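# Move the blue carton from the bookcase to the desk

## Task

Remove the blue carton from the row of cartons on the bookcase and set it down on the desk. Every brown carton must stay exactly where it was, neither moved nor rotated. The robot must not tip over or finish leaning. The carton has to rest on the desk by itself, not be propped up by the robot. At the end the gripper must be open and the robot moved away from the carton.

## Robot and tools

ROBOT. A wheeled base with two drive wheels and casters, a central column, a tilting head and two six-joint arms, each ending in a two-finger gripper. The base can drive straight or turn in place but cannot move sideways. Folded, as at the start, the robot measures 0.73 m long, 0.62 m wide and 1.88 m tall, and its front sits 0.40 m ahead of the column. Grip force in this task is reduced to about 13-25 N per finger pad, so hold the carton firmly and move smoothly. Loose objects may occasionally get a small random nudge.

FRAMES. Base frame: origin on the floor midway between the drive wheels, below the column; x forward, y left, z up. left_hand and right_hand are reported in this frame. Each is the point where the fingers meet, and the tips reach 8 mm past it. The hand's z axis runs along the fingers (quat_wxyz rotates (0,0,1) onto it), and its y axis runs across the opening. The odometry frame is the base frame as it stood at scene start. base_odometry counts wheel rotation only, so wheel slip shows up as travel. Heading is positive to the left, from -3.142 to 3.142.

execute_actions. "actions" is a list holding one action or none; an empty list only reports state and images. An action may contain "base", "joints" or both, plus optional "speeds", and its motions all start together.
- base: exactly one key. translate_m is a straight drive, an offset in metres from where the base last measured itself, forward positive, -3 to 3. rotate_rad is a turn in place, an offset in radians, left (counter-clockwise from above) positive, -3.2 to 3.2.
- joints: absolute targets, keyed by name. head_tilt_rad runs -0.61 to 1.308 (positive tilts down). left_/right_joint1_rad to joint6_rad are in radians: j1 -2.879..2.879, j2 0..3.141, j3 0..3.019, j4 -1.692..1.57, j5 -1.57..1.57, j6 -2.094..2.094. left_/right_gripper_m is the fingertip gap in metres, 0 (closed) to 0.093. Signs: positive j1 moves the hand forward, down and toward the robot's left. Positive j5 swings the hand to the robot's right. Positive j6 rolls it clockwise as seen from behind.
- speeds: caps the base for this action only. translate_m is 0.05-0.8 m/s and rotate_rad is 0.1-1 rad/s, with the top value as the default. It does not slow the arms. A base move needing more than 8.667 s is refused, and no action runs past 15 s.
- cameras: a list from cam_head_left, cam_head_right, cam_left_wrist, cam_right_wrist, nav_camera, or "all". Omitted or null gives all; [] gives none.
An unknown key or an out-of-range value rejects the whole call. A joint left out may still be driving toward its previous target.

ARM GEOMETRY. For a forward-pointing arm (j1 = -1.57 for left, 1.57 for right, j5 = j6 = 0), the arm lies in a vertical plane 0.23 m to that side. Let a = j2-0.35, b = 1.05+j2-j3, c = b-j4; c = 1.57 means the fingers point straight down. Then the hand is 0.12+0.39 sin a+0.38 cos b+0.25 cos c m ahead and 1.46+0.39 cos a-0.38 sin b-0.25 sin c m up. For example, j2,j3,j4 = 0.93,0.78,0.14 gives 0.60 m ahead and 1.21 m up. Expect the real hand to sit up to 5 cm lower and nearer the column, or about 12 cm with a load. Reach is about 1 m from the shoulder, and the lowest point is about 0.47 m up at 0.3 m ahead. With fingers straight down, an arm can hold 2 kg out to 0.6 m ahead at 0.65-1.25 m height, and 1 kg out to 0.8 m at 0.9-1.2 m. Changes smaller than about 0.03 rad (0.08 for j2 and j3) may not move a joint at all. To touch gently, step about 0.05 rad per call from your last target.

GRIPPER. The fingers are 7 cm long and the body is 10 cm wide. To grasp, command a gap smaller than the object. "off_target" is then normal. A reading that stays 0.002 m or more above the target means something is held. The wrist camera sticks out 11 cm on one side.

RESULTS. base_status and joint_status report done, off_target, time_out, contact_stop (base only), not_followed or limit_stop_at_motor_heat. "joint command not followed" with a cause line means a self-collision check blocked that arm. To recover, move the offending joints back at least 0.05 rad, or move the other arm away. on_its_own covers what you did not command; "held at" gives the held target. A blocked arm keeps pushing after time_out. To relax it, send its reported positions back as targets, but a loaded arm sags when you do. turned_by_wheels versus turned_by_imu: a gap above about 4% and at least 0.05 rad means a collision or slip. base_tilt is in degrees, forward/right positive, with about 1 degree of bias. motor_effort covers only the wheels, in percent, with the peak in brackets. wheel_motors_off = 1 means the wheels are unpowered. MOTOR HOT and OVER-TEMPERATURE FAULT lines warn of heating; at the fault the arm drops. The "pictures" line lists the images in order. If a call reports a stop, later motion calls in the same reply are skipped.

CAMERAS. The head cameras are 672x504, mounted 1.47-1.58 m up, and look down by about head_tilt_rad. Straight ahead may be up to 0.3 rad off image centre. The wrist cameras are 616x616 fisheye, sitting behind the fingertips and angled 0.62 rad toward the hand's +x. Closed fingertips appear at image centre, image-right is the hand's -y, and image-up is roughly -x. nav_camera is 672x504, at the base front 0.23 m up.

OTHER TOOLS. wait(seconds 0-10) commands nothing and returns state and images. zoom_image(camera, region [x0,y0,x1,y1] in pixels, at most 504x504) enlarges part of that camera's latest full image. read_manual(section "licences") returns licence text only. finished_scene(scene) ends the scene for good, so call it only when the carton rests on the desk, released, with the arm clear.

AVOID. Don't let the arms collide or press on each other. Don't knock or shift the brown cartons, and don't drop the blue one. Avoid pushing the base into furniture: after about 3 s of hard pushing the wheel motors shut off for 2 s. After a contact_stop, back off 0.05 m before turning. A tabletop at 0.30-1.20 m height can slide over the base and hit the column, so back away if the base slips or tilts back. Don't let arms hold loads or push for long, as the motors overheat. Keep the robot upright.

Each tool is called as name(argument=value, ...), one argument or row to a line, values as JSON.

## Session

execute_actions(
  actions=[],
)

Scene clock: 0.00 s.
Joint torques (N m, as the arm reports them, + toward a larger angle): no reading
base_odometry: x=+0.000 y=+0.000 heading=+0.000 (m, m, rad; odometry frame)
turned_by_wheels: +0.000 (rad since the last result)
turned_by_imu: +0.000 (rad since the last result)
base_tilt: forward=-0.1 right=+0.0 (deg)
base_status: not commanded
joint_positions: head_tilt_rad=+0.865 left_joint1_rad=-1.569 left_joint2_rad=+0.919 left_joint3_rad=+0.393 left_joint4_rad=-0.929 left_joint5_rad=+0.009 left_joint6_rad=+0.024 left_gripper_m=+0.094 right_joint1_rad=+1.577 right_joint2_rad=+0.890 right_joint3_rad=+0.417 right_joint4_rad=-0.950 right_joint5_rad=-0.013 right_joint6_rad=+0.003 right_gripper_m=+0.095
joint_status: not commanded
wheel_motors_off: 0
motor_effort: left_wheel=+4 right_wheel=+2 (%)
left_hand: x=+0.1341 y=+0.2234 z=+1.2511 quat_wxyz=(+0.449, -0.008, -0.893, +0.009) (m; base frame)
right_hand: x=+0.1500 y=-0.2221 z=+1.2512 quat_wxyz=(+0.435, -0.002, -0.901, -0.007) (m; base frame)
pictures: cam_head_left, cam_head_right, cam_left_wrist, cam_right_wrist, nav_camera
Images, in order (width x height): cam_head_left 672x504, cam_head_right 672x504, cam_left_wrist 616x616, cam_right_wrist 616x616, nav_camera 672x504.

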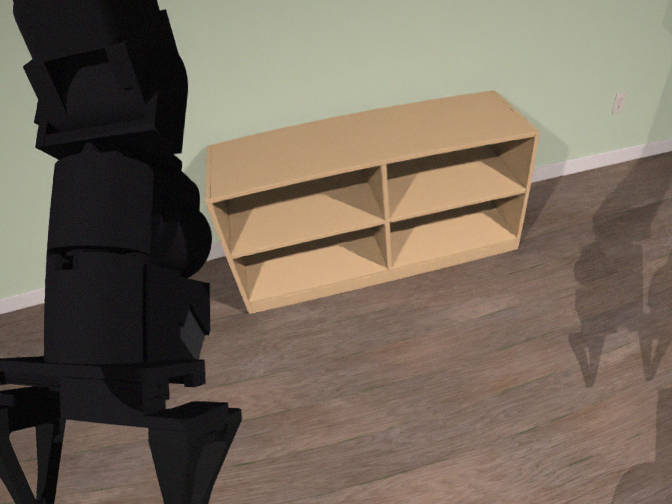

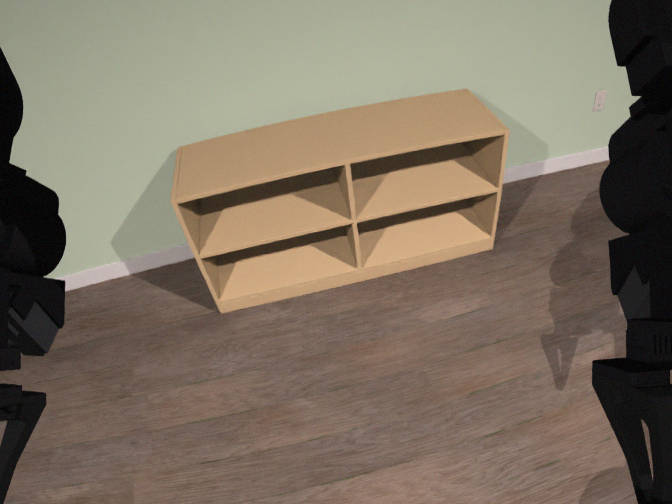

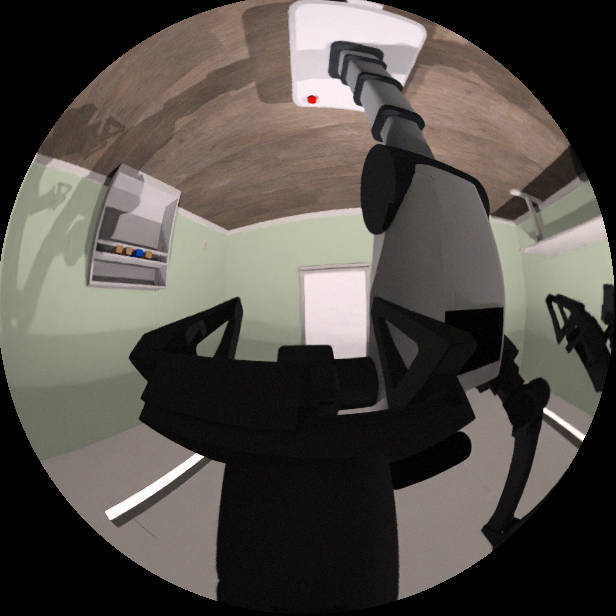

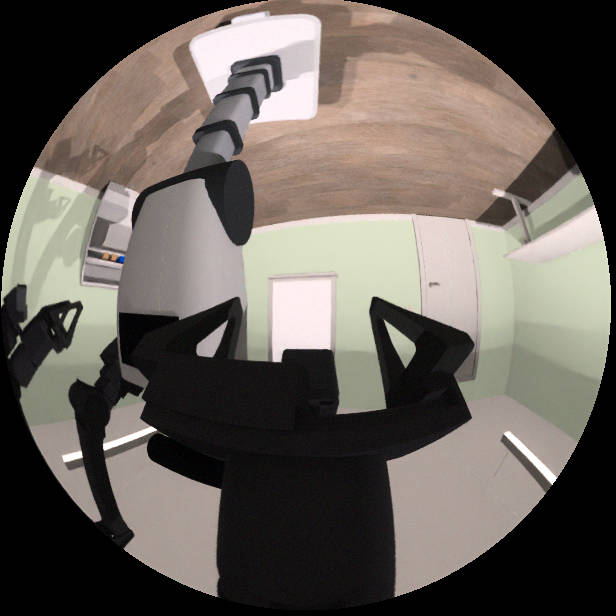

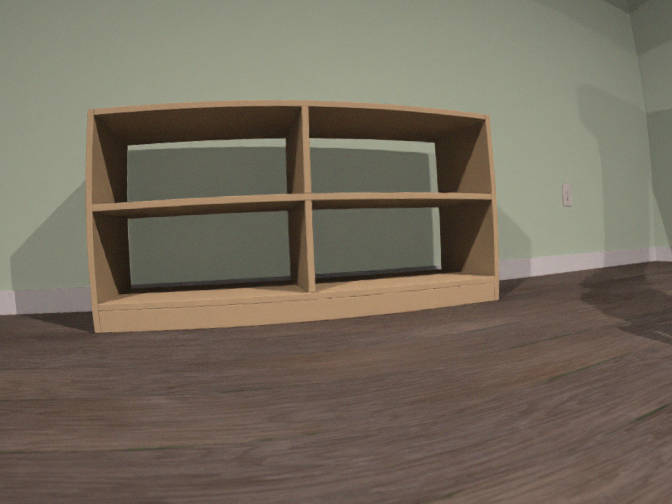

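execute_actions(
  actions=[
    {"base":{"rotate_rad":2.4},"joints":{"head_tilt_rad":0.5,"left_joint1_rad":-1.57,"left_joint2_rad":3.1,"left_joint3_rad":2.75,"left_joint4_rad":1.17,"left_joint5_rad":0,"left_joint6_rad":0}},
  ],
  cameras=["cam_head_right","cam_left_wrist","nav_camera"],
)

Scene clock: 3.83 s.
Joint torques (N m, as the arm reports them, + toward a larger angle): left_arm=[-0.91 -8.85  4.32  2.19  0.04 -0.15] | right_arm=[ 1.15 -8.54 -0.94 -1.44  0.12  0.12]
base_odometry: x=+0.000 y=+0.000 heading=+2.400 (m, m, rad; odometry frame)
turned_by_wheels: +2.400 (rad since the last result)
turned_by_imu: +2.428 (rad since the last result)
base_tilt: forward=-0.2 right=+0.0 (deg)
base_status: done
joint_positions: head_tilt_rad=+0.518 left_joint1_rad=-1.556 left_joint2_rad=+3.089 left_joint3_rad=+2.741 left_joint4_rad=+1.149 left_joint5_rad=+0.002 left_joint6_rad=+0.010 left_gripper_m=+0.094 right_joint1_rad=+1.577 right_joint2_rad=+0.890 right_joint3_rad=+0.417 right_joint4_rad=-0.950 right_joint5_rad=-0.013 right_joint6_rad=+0.003 right_gripper_m=+0.095
joint_status: all done
wheel_motors_off: 0
motor_effort: left_wheel=-2(49) right_wheel=+2(28) (%)
left_hand: x=+0.5781 y=+0.2384 z=+0.6653 quat_wxyz=(-0.615, -0.005, -0.789, -0.010) (m; base frame)
right_hand: x=+0.1500 y=-0.2221 z=+1.2512 quat_wxyz=(+0.435, -0.002, -0.901, -0.007) (m; base frame)
pictures: cam_head_right, cam_left_wrist, nav_camera
Images, in order (width x height): cam_head_right 672x504, cam_left_wrist 616x616, nav_camera 672x504.

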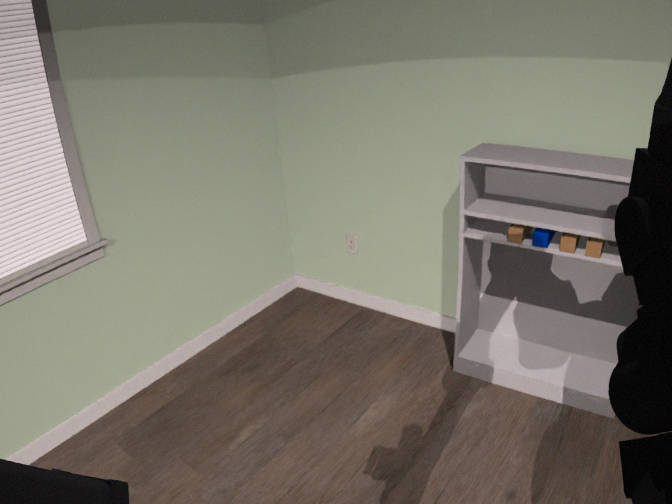

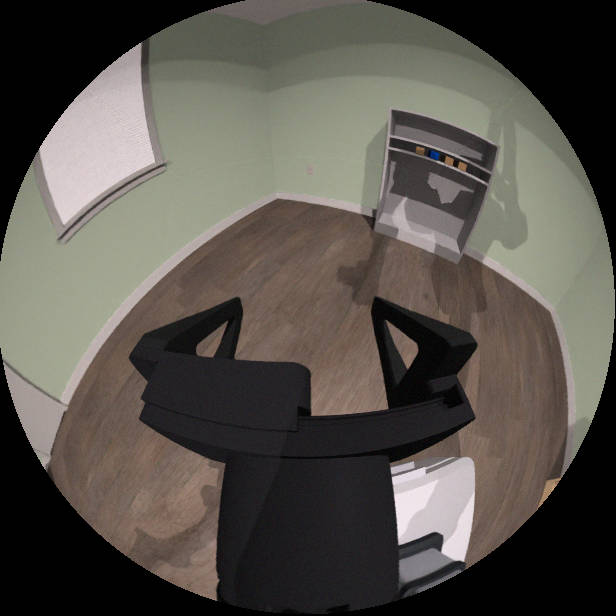

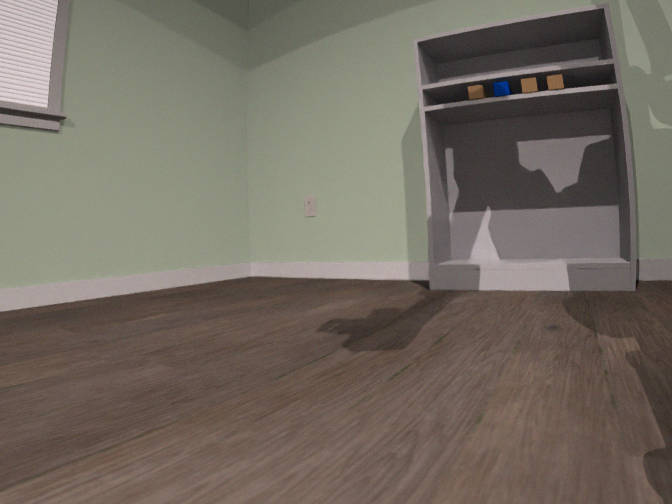

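execute_actions(
  actions=[
    {"base":{"rotate_rad":-0.45}},
  ],
  cameras=["cam_head_left","cam_left_wrist","nav_camera"],
)

Scene clock: 5.60 s.
Joint torques (N m, as the arm reports them, + toward a larger angle): left_arm=[-0.61 -9.08  4.35  2.2   0.05 -0.15] | right_arm=[ 1.28 -8.7  -0.92 -1.42  0.12  0.12]
base_odometry: x=+0.000 y=+0.000 heading=+1.950 (m, m, rad; odometry frame)
turned_by_wheels: -0.450 (rad since the last result)
turned_by_imu: -0.458 (rad since the last result)
base_tilt: forward=-0.1 right=-0.1 (deg)
base_status: done
joint_positions: head_tilt_rad=+0.518 left_joint1_rad=-1.566 left_joint2_rad=+3.089 left_joint3_rad=+2.741 left_joint4_rad=+1.149 left_joint5_rad=+0.002 left_joint6_rad=+0.010 left_gripper_m=+0.094 right_joint1_rad=+1.577 right_joint2_rad=+0.890 right_joint3_rad=+0.417 right_joint4_rad=-0.950 right_joint5_rad=-0.013 right_joint6_rad=+0.003 right_gripper_m=+0.095
joint_status: not commanded
wheel_motors_off: 0
motor_effort: left_wheel=-1(23) right_wheel=-2(17) (%)
left_hand: x=+0.5782 y=+0.2284 z=+0.6652 quat_wxyz=(-0.615, -0.005, -0.789, -0.005) (m; base frame)
right_hand: x=+0.1500 y=-0.2221 z=+1.2512 quat_wxyz=(+0.435, -0.002, -0.901, -0.007) (m; base frame)
pictures: cam_head_left, cam_left_wrist, nav_camera
Images, in order (width x height): cam_head_left 672x504, cam_left_wrist 616x616, nav_camera 672x504.

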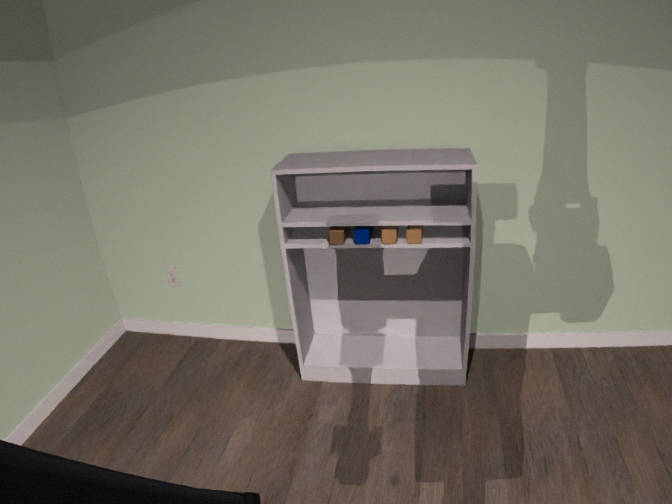

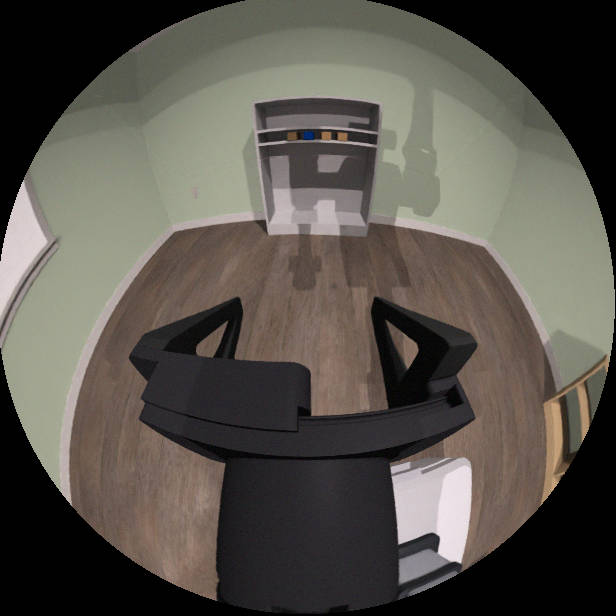

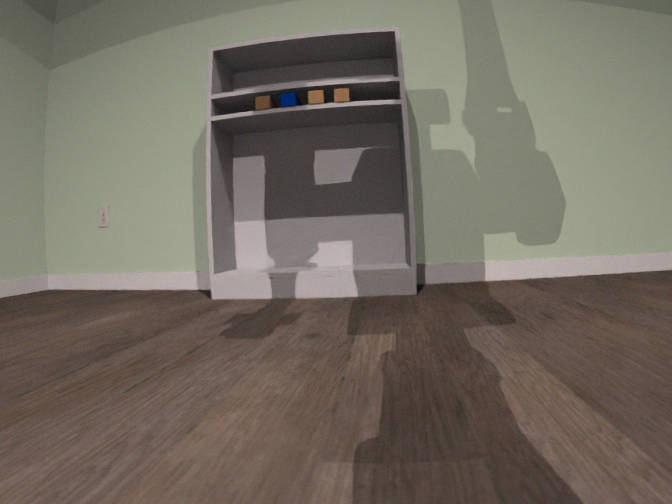

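execute_actions(
  actions=[
    {"base":{"translate_m":0.7},"joints":{"left_joint4_rad":1.42,"head_tilt_rad":0.7}},
  ],
  cameras=["cam_head_left","cam_left_wrist"],
)

Scene clock: 8.73 s.
Joint torques (N m, as the arm reports them, + toward a larger angle): left_arm=[-0.46 -9.11  4.3   2.08  0.04 -0.15] | right_arm=[ 1.23 -9.29 -0.83 -1.39  0.11  0.11]
base_odometry: x=-0.259 y=+0.650 heading=+1.951 (m, m, rad; odometry frame)
turned_by_wheels: +0.001 (rad since the last result)
turned_by_imu: +0.000 (rad since the last result)
base_tilt: forward=+0.0 right=+0.1 (deg)
base_status: done
joint_positions: head_tilt_rad=+0.703 left_joint1_rad=-1.566 left_joint2_rad=+3.094 left_joint3_rad=+2.741 left_joint4_rad=+1.401 left_joint5_rad=+0.002 left_joint6_rad=+0.010 left_gripper_m=+0.094 right_joint1_rad=+1.577 right_joint2_rad=+0.890 right_joint3_rad=+0.418 right_joint4_rad=-0.950 right_joint5_rad=-0.013 right_joint6_rad=+0.003 right_gripper_m=+0.095
joint_status: all done
wheel_motors_off: 0
motor_effort: left_wheel=+0(73) right_wheel=-1(42) (%)
left_hand: x=+0.5823 y=+0.2282 z=+0.7245 quat_wxyz=(-0.707, -0.005, -0.707, -0.005) (m; base frame)
right_hand: x=+0.1506 y=-0.2221 z=+1.2510 quat_wxyz=(+0.434, -0.002, -0.901, -0.007) (m; base frame)
pictures: cam_head_left, cam_left_wrist
Images, in order (width x height): cam_head_left 672x504, cam_left_wrist 616x616.

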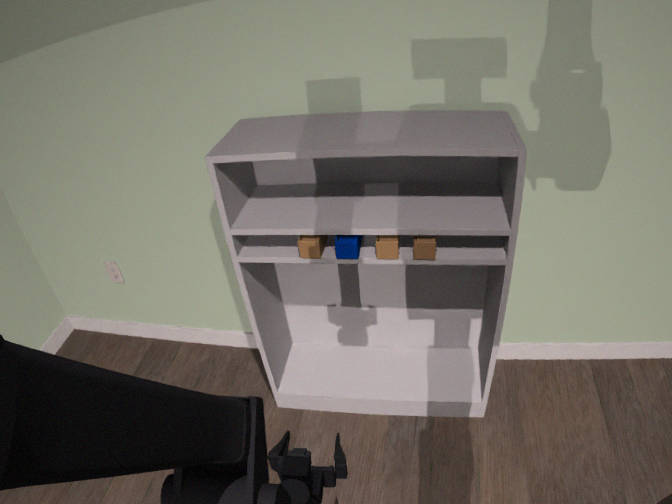

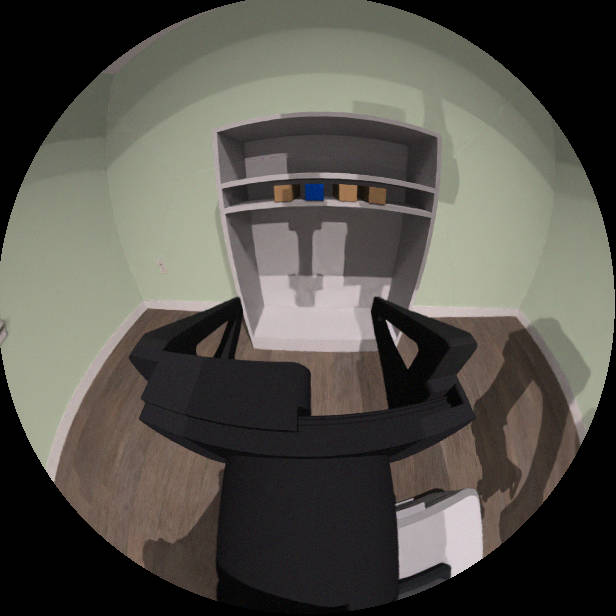

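execute_actions(
  actions=[
    {"base":{"translate_m":0.14},"speeds":{"translate_m":0.2}},
  ],
  cameras=["cam_head_left","cam_left_wrist"],
)

Scene clock: 10.57 s.
Joint torques (N m, as the arm reports them, + toward a larger angle): left_arm=[-0.45 -9.19  4.24  2.08  0.05 -0.15] | right_arm=[ 1.22 -8.73 -0.9  -1.37  0.12  0.12]
base_odometry: x=-0.311 y=+0.780 heading=+1.951 (m, m, rad; odometry frame)
turned_by_wheels: +0.001 (rad since the last result)
turned_by_imu: +0.000 (rad since the last result)
base_tilt: forward=-0.2 right=-0.2 (deg)
base_status: done
joint_positions: head_tilt_rad=+0.703 left_joint1_rad=-1.566 left_joint2_rad=+3.095 left_joint3_rad=+2.741 left_joint4_rad=+1.401 left_joint5_rad=+0.002 left_joint6_rad=+0.010 left_gripper_m=+0.094 right_joint1_rad=+1.577 right_joint2_rad=+0.890 right_joint3_rad=+0.417 right_joint4_rad=-0.950 right_joint5_rad=-0.013 right_joint6_rad=+0.003 right_gripper_m=+0.095
joint_status: not commanded
wheel_motors_off: 0
motor_effort: left_wheel=-1(39) right_wheel=-1(30) (%)
left_hand: x=+0.5812 y=+0.2282 z=+0.7238 quat_wxyz=(-0.707, -0.005, -0.707, -0.005) (m; base frame)
right_hand: x=+0.1497 y=-0.2221 z=+1.2513 quat_wxyz=(+0.435, -0.002, -0.900, -0.007) (m; base frame)
pictures: cam_head_left, cam_left_wrist
Images, in order (width x height): cam_head_left 672x504, cam_left_wrist 616x616.

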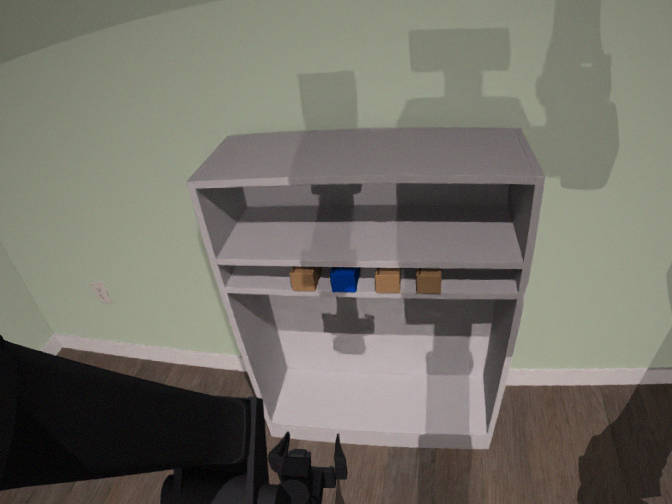

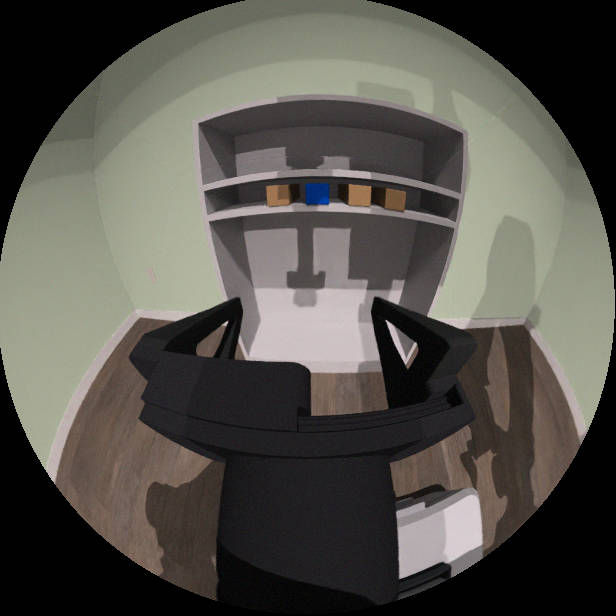

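execute_actions(
  actions=[
    {"base":{"translate_m":0.12},"speeds":{"translate_m":0.2},"joints":{"left_joint2_rad":2.88,"left_joint4_rad":1.21}},
  ],
  cameras=["cam_head_left","cam_left_wrist"],
)

Scene clock: 12.47 s.
Joint torques (N m, as the arm reports them, + toward a larger angle): left_arm=[ -0.45 -13.51   5.19   1.01   0.04  -0.15] | right_arm=[ 1.21 -8.66 -0.88 -1.43  0.1   0.11]
base_odometry: x=-0.356 y=+0.892 heading=+1.952 (m, m, rad; odometry frame)
turned_by_wheels: +0.001 (rad since the last result)
turned_by_imu: +0.000 (rad since the last result)
base_tilt: forward=-0.2 right=+0.0 (deg)
base_status: done
joint_positions: head_tilt_rad=+0.703 left_joint1_rad=-1.566 left_joint2_rad=+2.867 left_joint3_rad=+2.755 left_joint4_rad=+1.218 left_joint5_rad=+0.002 left_joint6_rad=+0.010 left_gripper_m=+0.094 right_joint1_rad=+1.577 right_joint2_rad=+0.889 right_joint3_rad=+0.417 right_joint4_rad=-0.950 right_joint5_rad=-0.013 right_joint6_rad=+0.003 right_gripper_m=+0.095
joint_status: all done
wheel_motors_off: 0
motor_effort: left_wheel=+2(40) right_wheel=+0(31) (%)
left_hand: x=+0.7460 y=+0.2283 z=+0.8075 quat_wxyz=(-0.728, -0.005, -0.686, -0.005) (m; base frame)
right_hand: x=+0.1497 y=-0.2221 z=+1.2514 quat_wxyz=(+0.435, -0.002, -0.901, -0.007) (m; base frame)
pictures: cam_head_left, cam_left_wrist
Images, in order (width x height): cam_head_left 672x504, cam_left_wrist 616x616.

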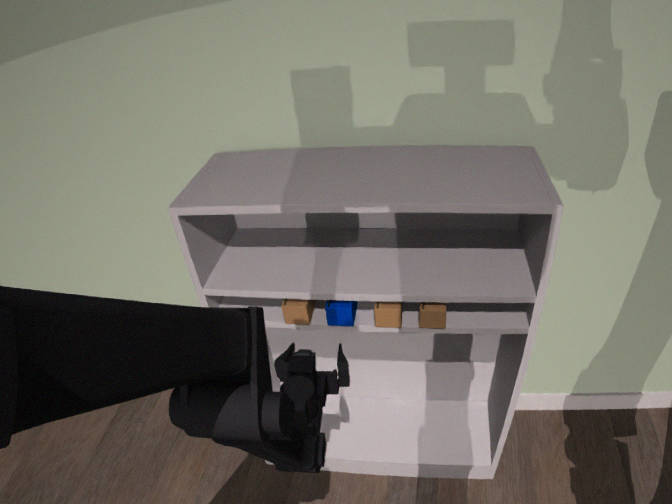

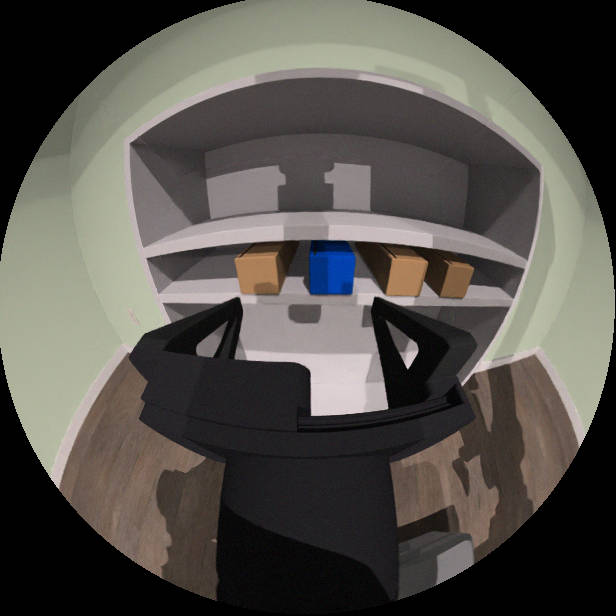

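execute_actions(
  actions=[
    {"base":{"rotate_rad":-0.045},"joints":{"left_joint4_rad":1.05}},
  ],
  cameras=[],
)

execute_actions(
  actions=[
    {"base":{"translate_m":0.09},"speeds":{"translate_m":0.1}},
  ],
  cameras=["cam_head_left","cam_left_wrist"],
)

Scene clock: 13.63 s.
Joint torques (N m, as the arm reports them, + toward a larger angle): left_arm=[ -0.19 -13.38   5.25   0.98   0.05  -0.16] | right_arm=[ 1.1  -8.79 -0.89 -1.41  0.12  0.12]
base_odometry: x=-0.356 y=+0.892 heading=+1.909 (m, m, rad; odometry frame)
turned_by_wheels: -0.043 (rad since the last result)
turned_by_imu: -0.043 (rad since the last result)
base_tilt: forward=+0.0 right=-0.2 (deg)
base_status: done
joint_positions: head_tilt_rad=+0.703 left_joint1_rad=-1.570 left_joint2_rad=+2.867 left_joint3_rad=+2.755 left_joint4_rad=+1.061 left_joint5_rad=+0.002 left_joint6_rad=+0.010 left_gripper_m=+0.094 right_joint1_rad=+1.577 right_joint2_rad=+0.889 right_joint3_rad=+0.417 right_joint4_rad=-0.950 right_joint5_rad=-0.013 right_joint6_rad=+0.003 right_gripper_m=+0.095
joint_status: all done
wheel_motors_off: 0
motor_effort: left_wheel=+1(52) right_wheel=+0(40) (%)
left_hand: x=+0.7452 y=+0.2252 z=+0.7688 quat_wxyz=(-0.671, -0.004, -0.741, -0.003) (m; base frame)
right_hand: x=+0.1497 y=-0.2221 z=+1.2514 quat_wxyz=(+0.435, -0.002, -0.901, -0.007) (m; base frame)
pictures: none
No camera images: the call's "cameras" was empty. Leave "cameras" out to get every camera's image.

Scene clock: 15.40 s.
Joint torques (N m, as the arm reports them, + toward a larger angle): left_arm=[ -0.11 -13.61   5.43   0.95   0.05  -0.16] | right_arm=[ 1.26 -8.77 -0.91 -1.47  0.11  0.13]
base_odometry: x=-0.386 y=+0.977 heading=+1.907 (m, m, rad; odometry frame)
turned_by_wheels: -0.001 (rad since the last result)
turned_by_imu: -0.002 (rad since the last result)
base_tilt: forward=-0.2 right=-0.2 (deg)
base_status: done
joint_positions: head_tilt_rad=+0.703 left_joint1_rad=-1.570 left_joint2_rad=+2.869 left_joint3_rad=+2.752 left_joint4_rad=+1.061 left_joint5_rad=+0.002 left_joint6_rad=+0.010 left_gripper_m=+0.094 right_joint1_rad=+1.577 right_joint2_rad=+0.889 right_joint3_rad=+0.417 right_joint4_rad=-0.950 right_joint5_rad=-0.013 right_joint6_rad=+0.003 right_gripper_m=+0.095
joint_status: not commanded
wheel_motors_off: 0
motor_effort: left_wheel=-3(49) right_wheel=+1(50) (%)
left_hand: x=+0.7427 y=+0.2252 z=+0.7664 quat_wxyz=(-0.670, -0.004, -0.743, -0.003) (m; base frame)
right_hand: x=+0.1497 y=-0.2221 z=+1.2514 quat_wxyz=(+0.435, -0.002, -0.901, -0.007) (m; base frame)
pictures: cam_head_left, cam_left_wrist
Images, in order (width x height): cam_head_left 672x504, cam_left_wrist 616x616.

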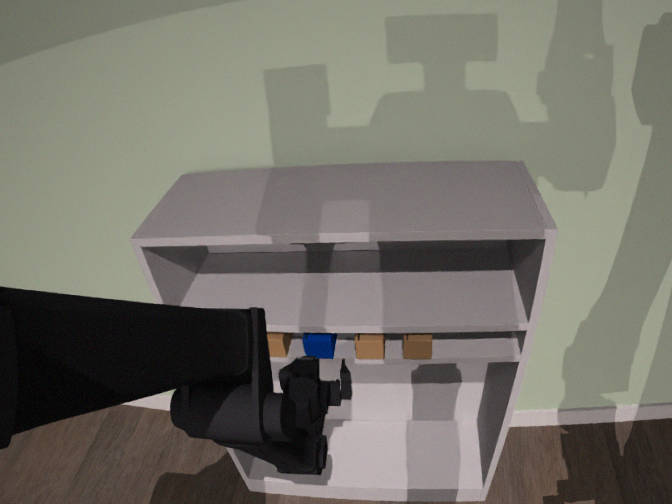

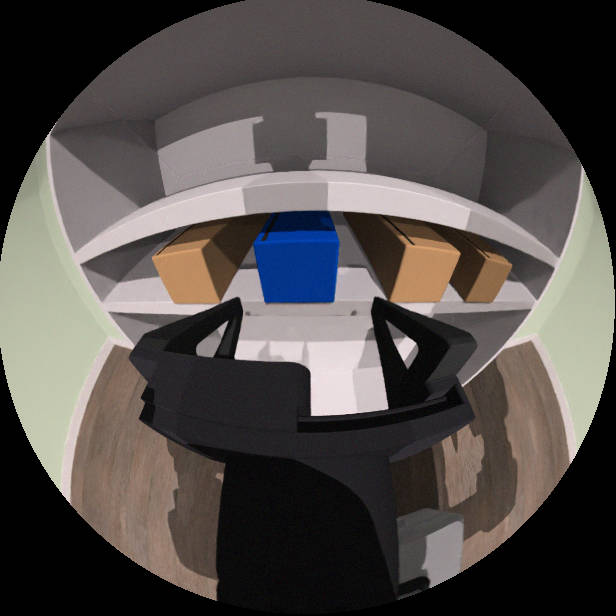

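execute_actions(
  actions=[
    {"base":{"rotate_rad":0.015},"speeds":{"rotate_rad":0.1},"joints":{"left_gripper_m":0.088}},
  ],
  cameras=[],
)

execute_actions(
  actions=[
    {"base":{"translate_m":0.035},"speeds":{"translate_m":0.05}},
  ],
  cameras=["cam_left_wrist"],
)

Scene clock: 16.40 s.
Joint torques (N m, as the arm reports them, + toward a larger angle): left_arm=[ -0.15 -14.07   5.47   0.95   0.04  -0.16] | right_arm=[ 1.31 -8.7  -0.84 -1.39  0.12  0.12]
base_odometry: x=-0.386 y=+0.977 heading=+1.921 (m, m, rad; odometry frame)
turned_by_wheels: +0.013 (rad since the last result)
turned_by_imu: +0.013 (rad since the last result)
base_tilt: forward=-0.2 right=-0.1 (deg)
base_status: done
joint_positions: head_tilt_rad=+0.703 left_joint1_rad=-1.569 left_joint2_rad=+2.869 left_joint3_rad=+2.752 left_joint4_rad=+1.061 left_joint5_rad=+0.002 left_joint6_rad=+0.010 left_gripper_m=+0.088 right_joint1_rad=+1.577 right_joint2_rad=+0.889 right_joint3_rad=+0.417 right_joint4_rad=-0.950 right_joint5_rad=-0.013 right_joint6_rad=+0.003 right_gripper_m=+0.095
joint_status: all done
wheel_motors_off: 0
motor_effort: left_wheel=+0(45) right_wheel=+0(34) (%)
left_hand: x=+0.7427 y=+0.2263 z=+0.7664 quat_wxyz=(-0.670, -0.004, -0.743, -0.004) (m; base frame)
right_hand: x=+0.1497 y=-0.2221 z=+1.2514 quat_wxyz=(+0.435, -0.002, -0.901, -0.007) (m; base frame)
pictures: none
No camera images: the call's "cameras" was empty. Leave "cameras" out to get every camera's image.

Scene clock: 17.87 s.
Joint torques (N m, as the arm reports them, + toward a larger angle): left_arm=[ -0.46 -13.33   5.5    0.95   0.04  -0.15] | right_arm=[ 1.29 -8.68 -0.74 -1.32  0.12  0.13]
base_odometry: x=-0.398 y=+1.010 heading=+1.922 (m, m, rad; odometry frame)
turned_by_wheels: +0.001 (rad since the last result)
turned_by_imu: +0.001 (rad since the last result)
base_tilt: forward=-0.2 right=+0.0 (deg)
base_status: done
joint_positions: head_tilt_rad=+0.704 left_joint1_rad=-1.569 left_joint2_rad=+2.871 left_joint3_rad=+2.751 left_joint4_rad=+1.061 left_joint5_rad=+0.002 left_joint6_rad=+0.010 left_gripper_m=+0.088 right_joint1_rad=+1.577 right_joint2_rad=+0.889 right_joint3_rad=+0.417 right_joint4_rad=-0.950 right_joint5_rad=-0.013 right_joint6_rad=+0.003 right_gripper_m=+0.095
joint_status: not commanded
wheel_motors_off: 0
motor_effort: left_wheel=+1(40) right_wheel=-1(37) (%)
left_hand: x=+0.7414 y=+0.2263 z=+0.7651 quat_wxyz=(-0.669, -0.004, -0.744, -0.004) (m; base frame)
right_hand: x=+0.1498 y=-0.2221 z=+1.2514 quat_wxyz=(+0.435, -0.002, -0.901, -0.007) (m; base frame)
pictures: cam_left_wrist
Images, in order (width x height): cam_left_wrist 616x616.

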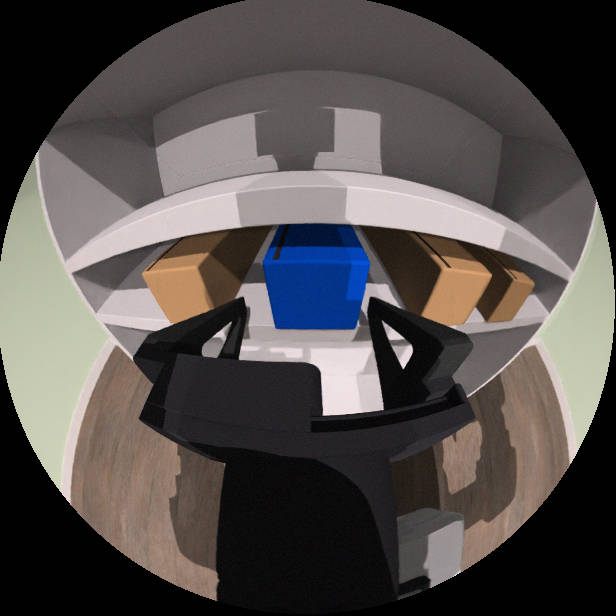

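execute_actions(
  actions=[
    {"base":{"rotate_rad":-0.007},"speeds":{"rotate_rad":0.1},"joints":{"left_gripper_m":0.093}},
  ],
  cameras=[],
)

execute_actions(
  actions=[
    {"base":{"translate_m":0.03},"speeds":{"translate_m":0.05}},
  ],
  cameras=["cam_left_wrist"],
)

Scene clock: 18.67 s.
Joint torques (N m, as the arm reports them, + toward a larger angle): left_arm=[  0.26 -13.61   5.53   0.96   0.05  -0.16] | right_arm=[ 1.13 -8.39 -0.89 -1.36  0.11  0.13]
base_odometry: x=-0.398 y=+1.010 heading=+1.916 (m, m, rad; odometry frame)
turned_by_wheels: -0.005 (rad since the last result)
turned_by_imu: -0.006 (rad since the last result)
base_tilt: forward=-0.3 right=-0.1 (deg)
base_status: done
joint_positions: head_tilt_rad=+0.704 left_joint1_rad=-1.570 left_joint2_rad=+2.871 left_joint3_rad=+2.751 left_joint4_rad=+1.061 left_joint5_rad=+0.002 left_joint6_rad=+0.010 left_gripper_m=+0.093 right_joint1_rad=+1.577 right_joint2_rad=+0.889 right_joint3_rad=+0.417 right_joint4_rad=-0.950 right_joint5_rad=-0.013 right_joint6_rad=+0.003 right_gripper_m=+0.095
joint_status: all done
wheel_motors_off: 0
motor_effort: left_wheel=+1(41) right_wheel=+0(29) (%)
left_hand: x=+0.7411 y=+0.2249 z=+0.7649 quat_wxyz=(-0.669, -0.004, -0.744, -0.003) (m; base frame)
right_hand: x=+0.1498 y=-0.2221 z=+1.2514 quat_wxyz=(+0.435, -0.002, -0.901, -0.007) (m; base frame)
pictures: none
No camera images: the call's "cameras" was empty. Leave "cameras" out to get every camera's image.

Scene clock: 19.97 s.
Joint torques (N m, as the arm reports them, + toward a larger angle): left_arm=[  0.15 -13.69   5.45   0.92   0.05  -0.1 ] | right_arm=[ 1.18 -8.56 -0.82 -1.37  0.11  0.12]
base_odometry: x=-0.408 y=+1.038 heading=+1.916 (m, m, rad; odometry frame)
turned_by_wheels: +0.000 (rad since the last result)
turned_by_imu: -0.001 (rad since the last result)
base_tilt: forward=-0.3 right=+0.0 (deg)
base_status: done
joint_positions: head_tilt_rad=+0.704 left_joint1_rad=-1.570 left_joint2_rad=+2.872 left_joint3_rad=+2.751 left_joint4_rad=+1.061 left_joint5_rad=+0.002 left_joint6_rad=+0.004 left_gripper_m=+0.093 right_joint1_rad=+1.577 right_joint2_rad=+0.889 right_joint3_rad=+0.417 right_joint4_rad=-0.950 right_joint5_rad=-0.013 right_joint6_rad=+0.003 right_gripper_m=+0.095
joint_status: not commanded
wheel_motors_off: 0
motor_effort: left_wheel=+1(44) right_wheel=+0(26) (%)
left_hand: x=+0.7401 y=+0.2249 z=+0.7640 quat_wxyz=(-0.668, -0.002, -0.744, -0.001) (m; base frame)
right_hand: x=+0.1498 y=-0.2221 z=+1.2514 quat_wxyz=(+0.435, -0.002, -0.901, -0.007) (m; base frame)
pictures: cam_left_wrist
Images, in order (width x height): cam_left_wrist 616x616.

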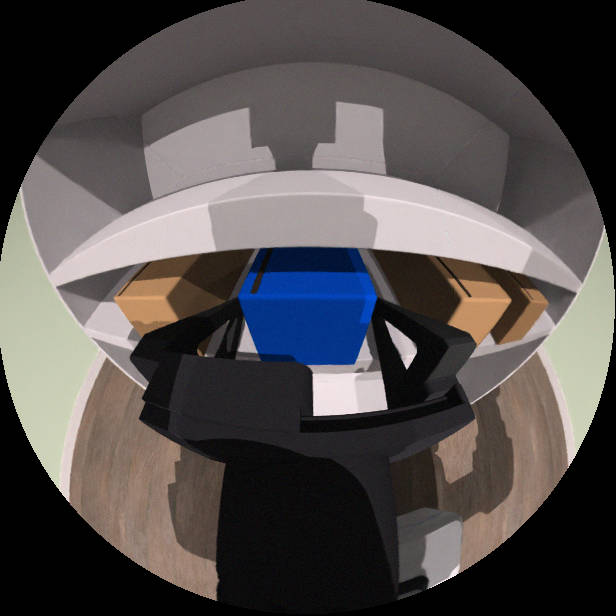

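execute_actions(
  actions=[
    {"base":{"translate_m":0.03},"speeds":{"translate_m":0.05}},
  ],
  cameras=["cam_left_wrist","cam_head_left"],
)

Scene clock: 21.27 s.
Joint torques (N m, as the arm reports them, + toward a larger angle): left_arm=[ -0.19 -13.55   5.52   0.02  -0.01   0.1 ] | right_arm=[ 1.03 -8.25 -0.81 -1.37  0.12  0.11]
base_odometry: x=-0.418 y=+1.066 heading=+1.916 (m, m, rad; odometry frame)
turned_by_wheels: +0.000 (rad since the last result)
turned_by_imu: -0.001 (rad since the last result)
base_tilt: forward=-0.2 right=-0.1 (deg)
base_status: done
joint_positions: head_tilt_rad=+0.704 left_joint1_rad=-1.570 left_joint2_rad=+2.870 left_joint3_rad=+2.751 left_joint4_rad=+1.085 left_joint5_rad=+0.003 left_joint6_rad=-0.018 left_gripper_m=+0.093 right_joint1_rad=+1.577 right_joint2_rad=+0.889 right_joint3_rad=+0.417 right_joint4_rad=-0.950 right_joint5_rad=-0.013 right_joint6_rad=+0.003 right_gripper_m=+0.095
joint_status: not commanded
wheel_motors_off: 0
motor_effort: left_wheel=+1(38) right_wheel=+1(30) (%)
left_hand: x=+0.7425 y=+0.2247 z=+0.7717 quat_wxyz=(-0.678, +0.006, -0.735, +0.007) (m; base frame)
right_hand: x=+0.1500 y=-0.2221 z=+1.2513 quat_wxyz=(+0.434, -0.002, -0.901, -0.007) (m; base frame)
pictures: cam_head_left, cam_left_wrist
Images, in order (width x height): cam_head_left 672x504, cam_left_wrist 616x616.

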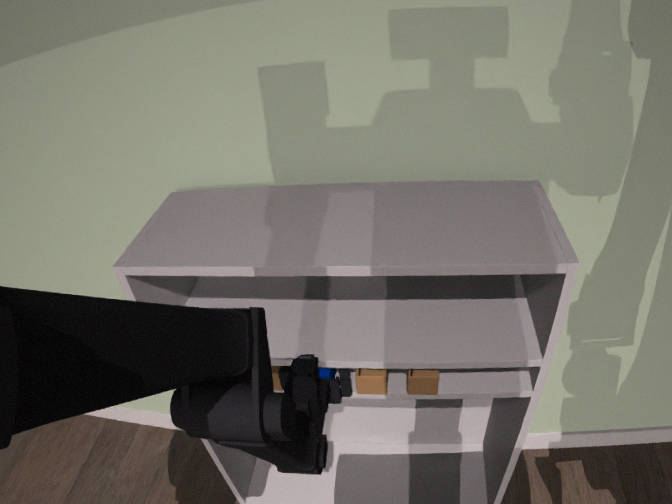

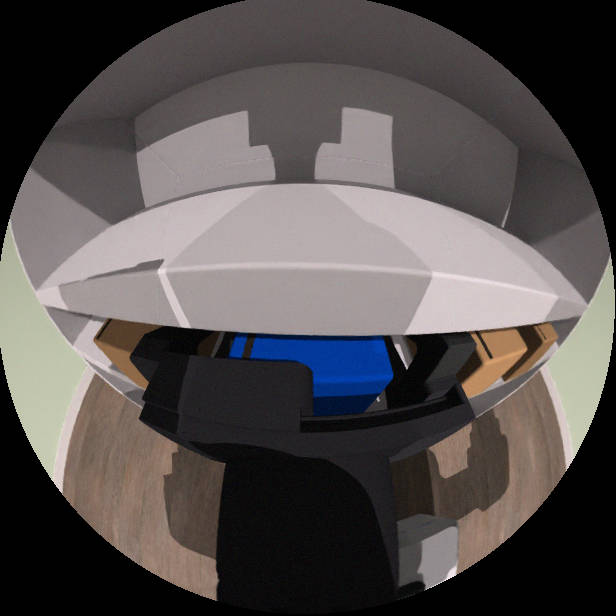

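Fingers ride on the shelf surface; inside now. Grip and pull.

execute_actions(
  actions=[
    {"joints":{"left_gripper_m":0.03,"left_joint4_rad":1.13}},
  ],
  cameras=[],
)

execute_actions(
  actions=[
    {"base":{"translate_m":-0.11},"speeds":{"translate_m":0.05}},
  ],
  cameras=["cam_left_wrist","cam_head_left"],
)

Scene clock: 22.03 s.
Joint torques (N m, as the arm reports them, + toward a larger angle): left_arm=[ -0.2  -13.36   5.48   2.18   0.04   0.08] | right_arm=[ 1.18 -8.73 -0.85 -1.39  0.12  0.12]
base_odometry: x=-0.418 y=+1.066 heading=+1.916 (m, m, rad; odometry frame)
turned_by_wheels: +0.000 (rad since the last result)
turned_by_imu: +0.000 (rad since the last result)
base_tilt: forward=-0.3 right=-0.1 (deg)
base_status: not commanded
joint_positions: head_tilt_rad=+0.704 left_joint1_rad=-1.570 left_joint2_rad=+2.870 left_joint3_rad=+2.751 left_joint4_rad=+1.108 left_joint5_rad=+0.002 left_joint6_rad=-0.014 left_gripper_m=+0.060 right_joint1_rad=+1.577 right_joint2_rad=+0.889 right_joint3_rad=+0.417 right_joint4_rad=-0.950 right_joint5_rad=-0.013 right_joint6_rad=+0.003 right_gripper_m=+0.095
joint_status: left_gripper_m off_target (ended at +0.060, target +0.030); the others done
wheel_motors_off: 0
motor_effort: left_wheel=-1(2) right_wheel=+2(2) (%)
left_hand: x=+0.7426 y=+0.2248 z=+0.7770 quat_wxyz=(-0.686, +0.004, -0.727, +0.005) (m; base frame)
right_hand: x=+0.1500 y=-0.2221 z=+1.2513 quat_wxyz=(+0.434, -0.002, -0.901, -0.007) (m; base frame)
pictures: none
No camera images: the call's "cameras" was empty. Leave "cameras" out to get every camera's image.

Scene clock: 25.00 s.
Joint torques (N m, as the arm reports them, + toward a larger angle): left_arm=[ -0.22 -13.68   5.58   2.13   0.04   0.06] | right_arm=[ 1.21 -8.49 -1.   -1.36  0.11  0.12]
base_odometry: x=-0.381 y=+0.963 heading=+1.917 (m, m, rad; odometry frame)
turned_by_wheels: +0.001 (rad since the last result)
turned_by_imu: +0.000 (rad since the last result)
base_tilt: forward=-0.1 right=-0.1 (deg)
base_status: done
joint_positions: head_tilt_rad=+0.704 left_joint1_rad=-1.570 left_joint2_rad=+2.872 left_joint3_rad=+2.750 left_joint4_rad=+1.109 left_joint5_rad=+0.002 left_joint6_rad=-0.013 left_gripper_m=+0.060 right_joint1_rad=+1.577 right_joint2_rad=+0.889 right_joint3_rad=+0.416 right_joint4_rad=-0.950 right_joint5_rad=-0.013 right_joint6_rad=+0.003 right_gripper_m=+0.095
joint_status: not commanded
wheel_motors_off: 0
motor_effort: left_wheel=+1(54) right_wheel=-1(29) (%)
left_hand: x=+0.7405 y=+0.2249 z=+0.7753 quat_wxyz=(-0.685, +0.004, -0.728, +0.005) (m; base frame)
right_hand: x=+0.1496 y=-0.2221 z=+1.2514 quat_wxyz=(+0.435, -0.002, -0.901, -0.007) (m; base frame)
pictures: cam_head_left, cam_left_wrist
Images, in order (width x height): cam_head_left 672x504, cam_left_wrist 616x616.

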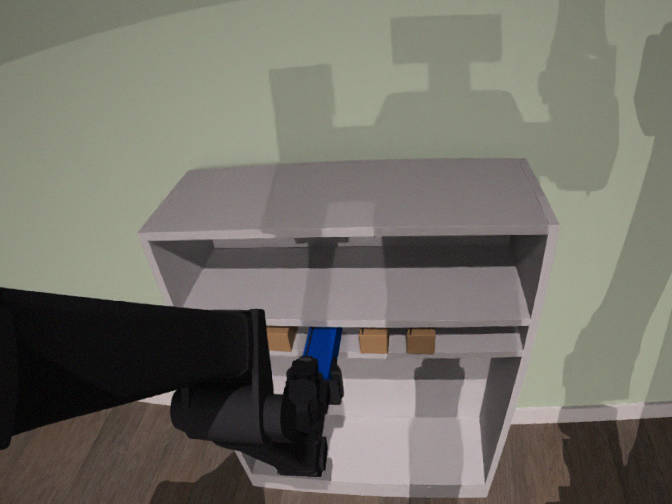

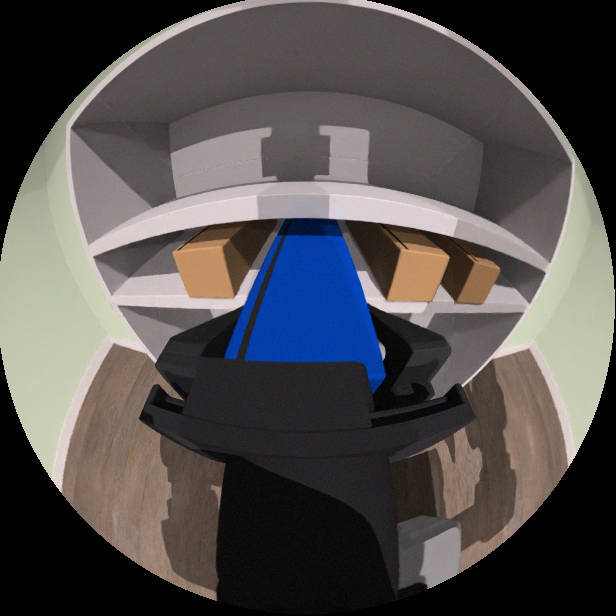

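execute_actions(
  actions=[
    {"base":{"translate_m":-0.1},"speeds":{"translate_m":0.05}},
  ],
  cameras=["cam_left_wrist"],
)

execute_actions(
  actions=[
    {"base":{"translate_m":-0.08},"speeds":{"translate_m":0.05}},
  ],
  cameras=["cam_left_wrist","cam_head_left"],
)

Scene clock: 27.90 s.
Joint torques (N m, as the arm reports them, + toward a larger angle): left_arm=[ -0.21 -13.66   5.51   2.08   0.04   0.06] | right_arm=[ 1.16 -8.31 -0.91 -1.41  0.12  0.12]
base_odometry: x=-0.347 y=+0.869 heading=+1.918 (m, m, rad; odometry frame)
turned_by_wheels: +0.001 (rad since the last result)
turned_by_imu: +0.000 (rad since the last result)
base_tilt: forward=-0.3 right=+0.0 (deg)
base_status: done
joint_positions: head_tilt_rad=+0.704 left_joint1_rad=-1.570 left_joint2_rad=+2.875 left_joint3_rad=+2.750 left_joint4_rad=+1.111 left_joint5_rad=+0.002 left_joint6_rad=-0.013 left_gripper_m=+0.060 right_joint1_rad=+1.577 right_joint2_rad=+0.889 right_joint3_rad=+0.416 right_joint4_rad=-0.950 right_joint5_rad=-0.013 right_joint6_rad=+0.003 right_gripper_m=+0.095
joint_status: not commanded
wheel_motors_off: 0
motor_effort: left_wheel=+0(37) right_wheel=-2(31) (%)
left_hand: x=+0.7390 y=+0.2249 z=+0.7743 quat_wxyz=(-0.685, +0.004, -0.728, +0.005) (m; base frame)
right_hand: x=+0.1497 y=-0.2221 z=+1.2514 quat_wxyz=(+0.435, -0.002, -0.901, -0.007) (m; base frame)
pictures: cam_left_wrist
Images, in order (width x height): cam_left_wrist 616x616.

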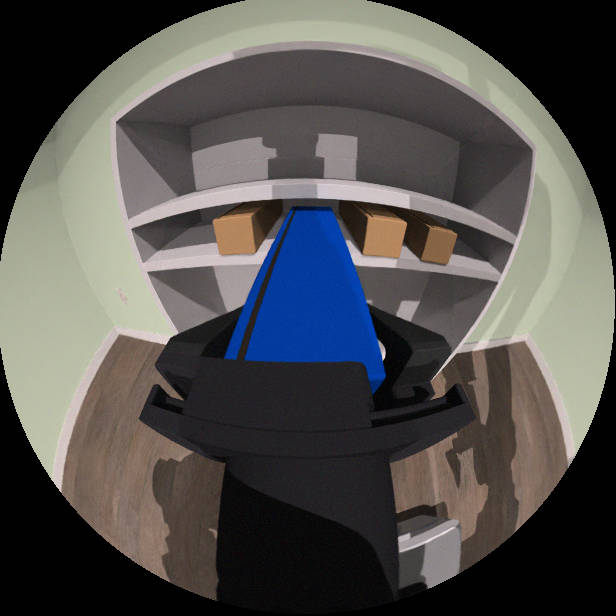

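Scene clock: 30.27 s.
Joint torques (N m, as the arm reports them, + toward a larger angle): left_arm=[ -0.26 -13.67   5.64   2.11   0.04   0.05] | right_arm=[ 1.2  -8.55 -0.83 -1.37  0.12  0.11]
base_odometry: x=-0.320 y=+0.794 heading=+1.917 (m, m, rad; odometry frame)
turned_by_wheels: -0.001 (rad since the last result)
turned_by_imu: -0.002 (rad since the last result)
base_tilt: forward=-0.2 right=-0.2 (deg)
base_status: done
joint_positions: head_tilt_rad=+0.704 left_joint1_rad=-1.570 left_joint2_rad=+2.877 left_joint3_rad=+2.750 left_joint4_rad=+1.111 left_joint5_rad=+0.002 left_joint6_rad=-0.013 left_gripper_m=+0.060 right_joint1_rad=+1.577 right_joint2_rad=+0.889 right_joint3_rad=+0.416 right_joint4_rad=-0.950 right_joint5_rad=-0.013 right_joint6_rad=+0.003 right_gripper_m=+0.095
joint_status: not commanded
wheel_motors_off: 0
motor_effort: left_wheel=-1(45) right_wheel=+0(47) (%)
left_hand: x=+0.7377 y=+0.2249 z=+0.7731 quat_wxyz=(-0.684, +0.004, -0.729, +0.005) (m; base frame)
right_hand: x=+0.1495 y=-0.2221 z=+1.2515 quat_wxyz=(+0.435, -0.002, -0.901, -0.007) (m; base frame)
pictures: cam_head_left, cam_left_wrist
Images, in order (width x height): cam_head_left 672x504, cam_left_wrist 616x616.

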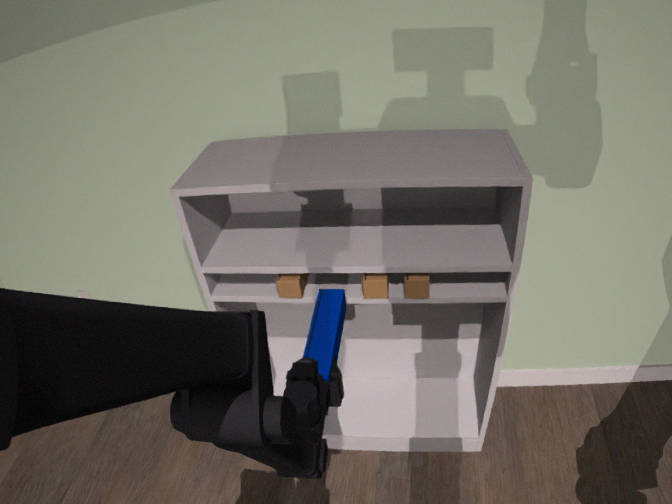

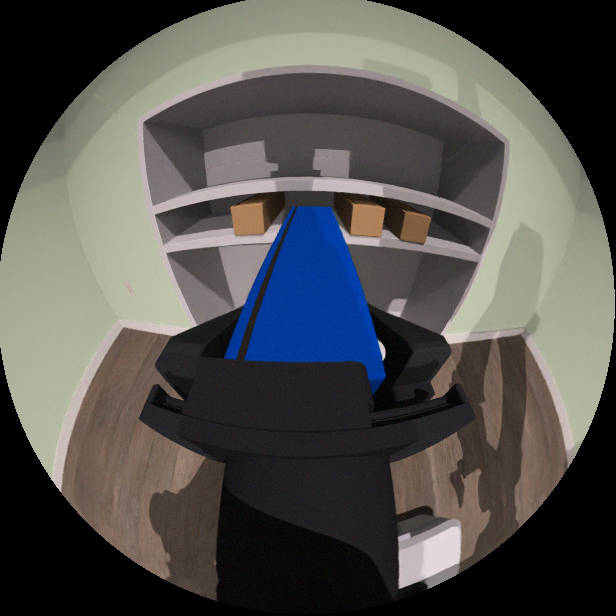

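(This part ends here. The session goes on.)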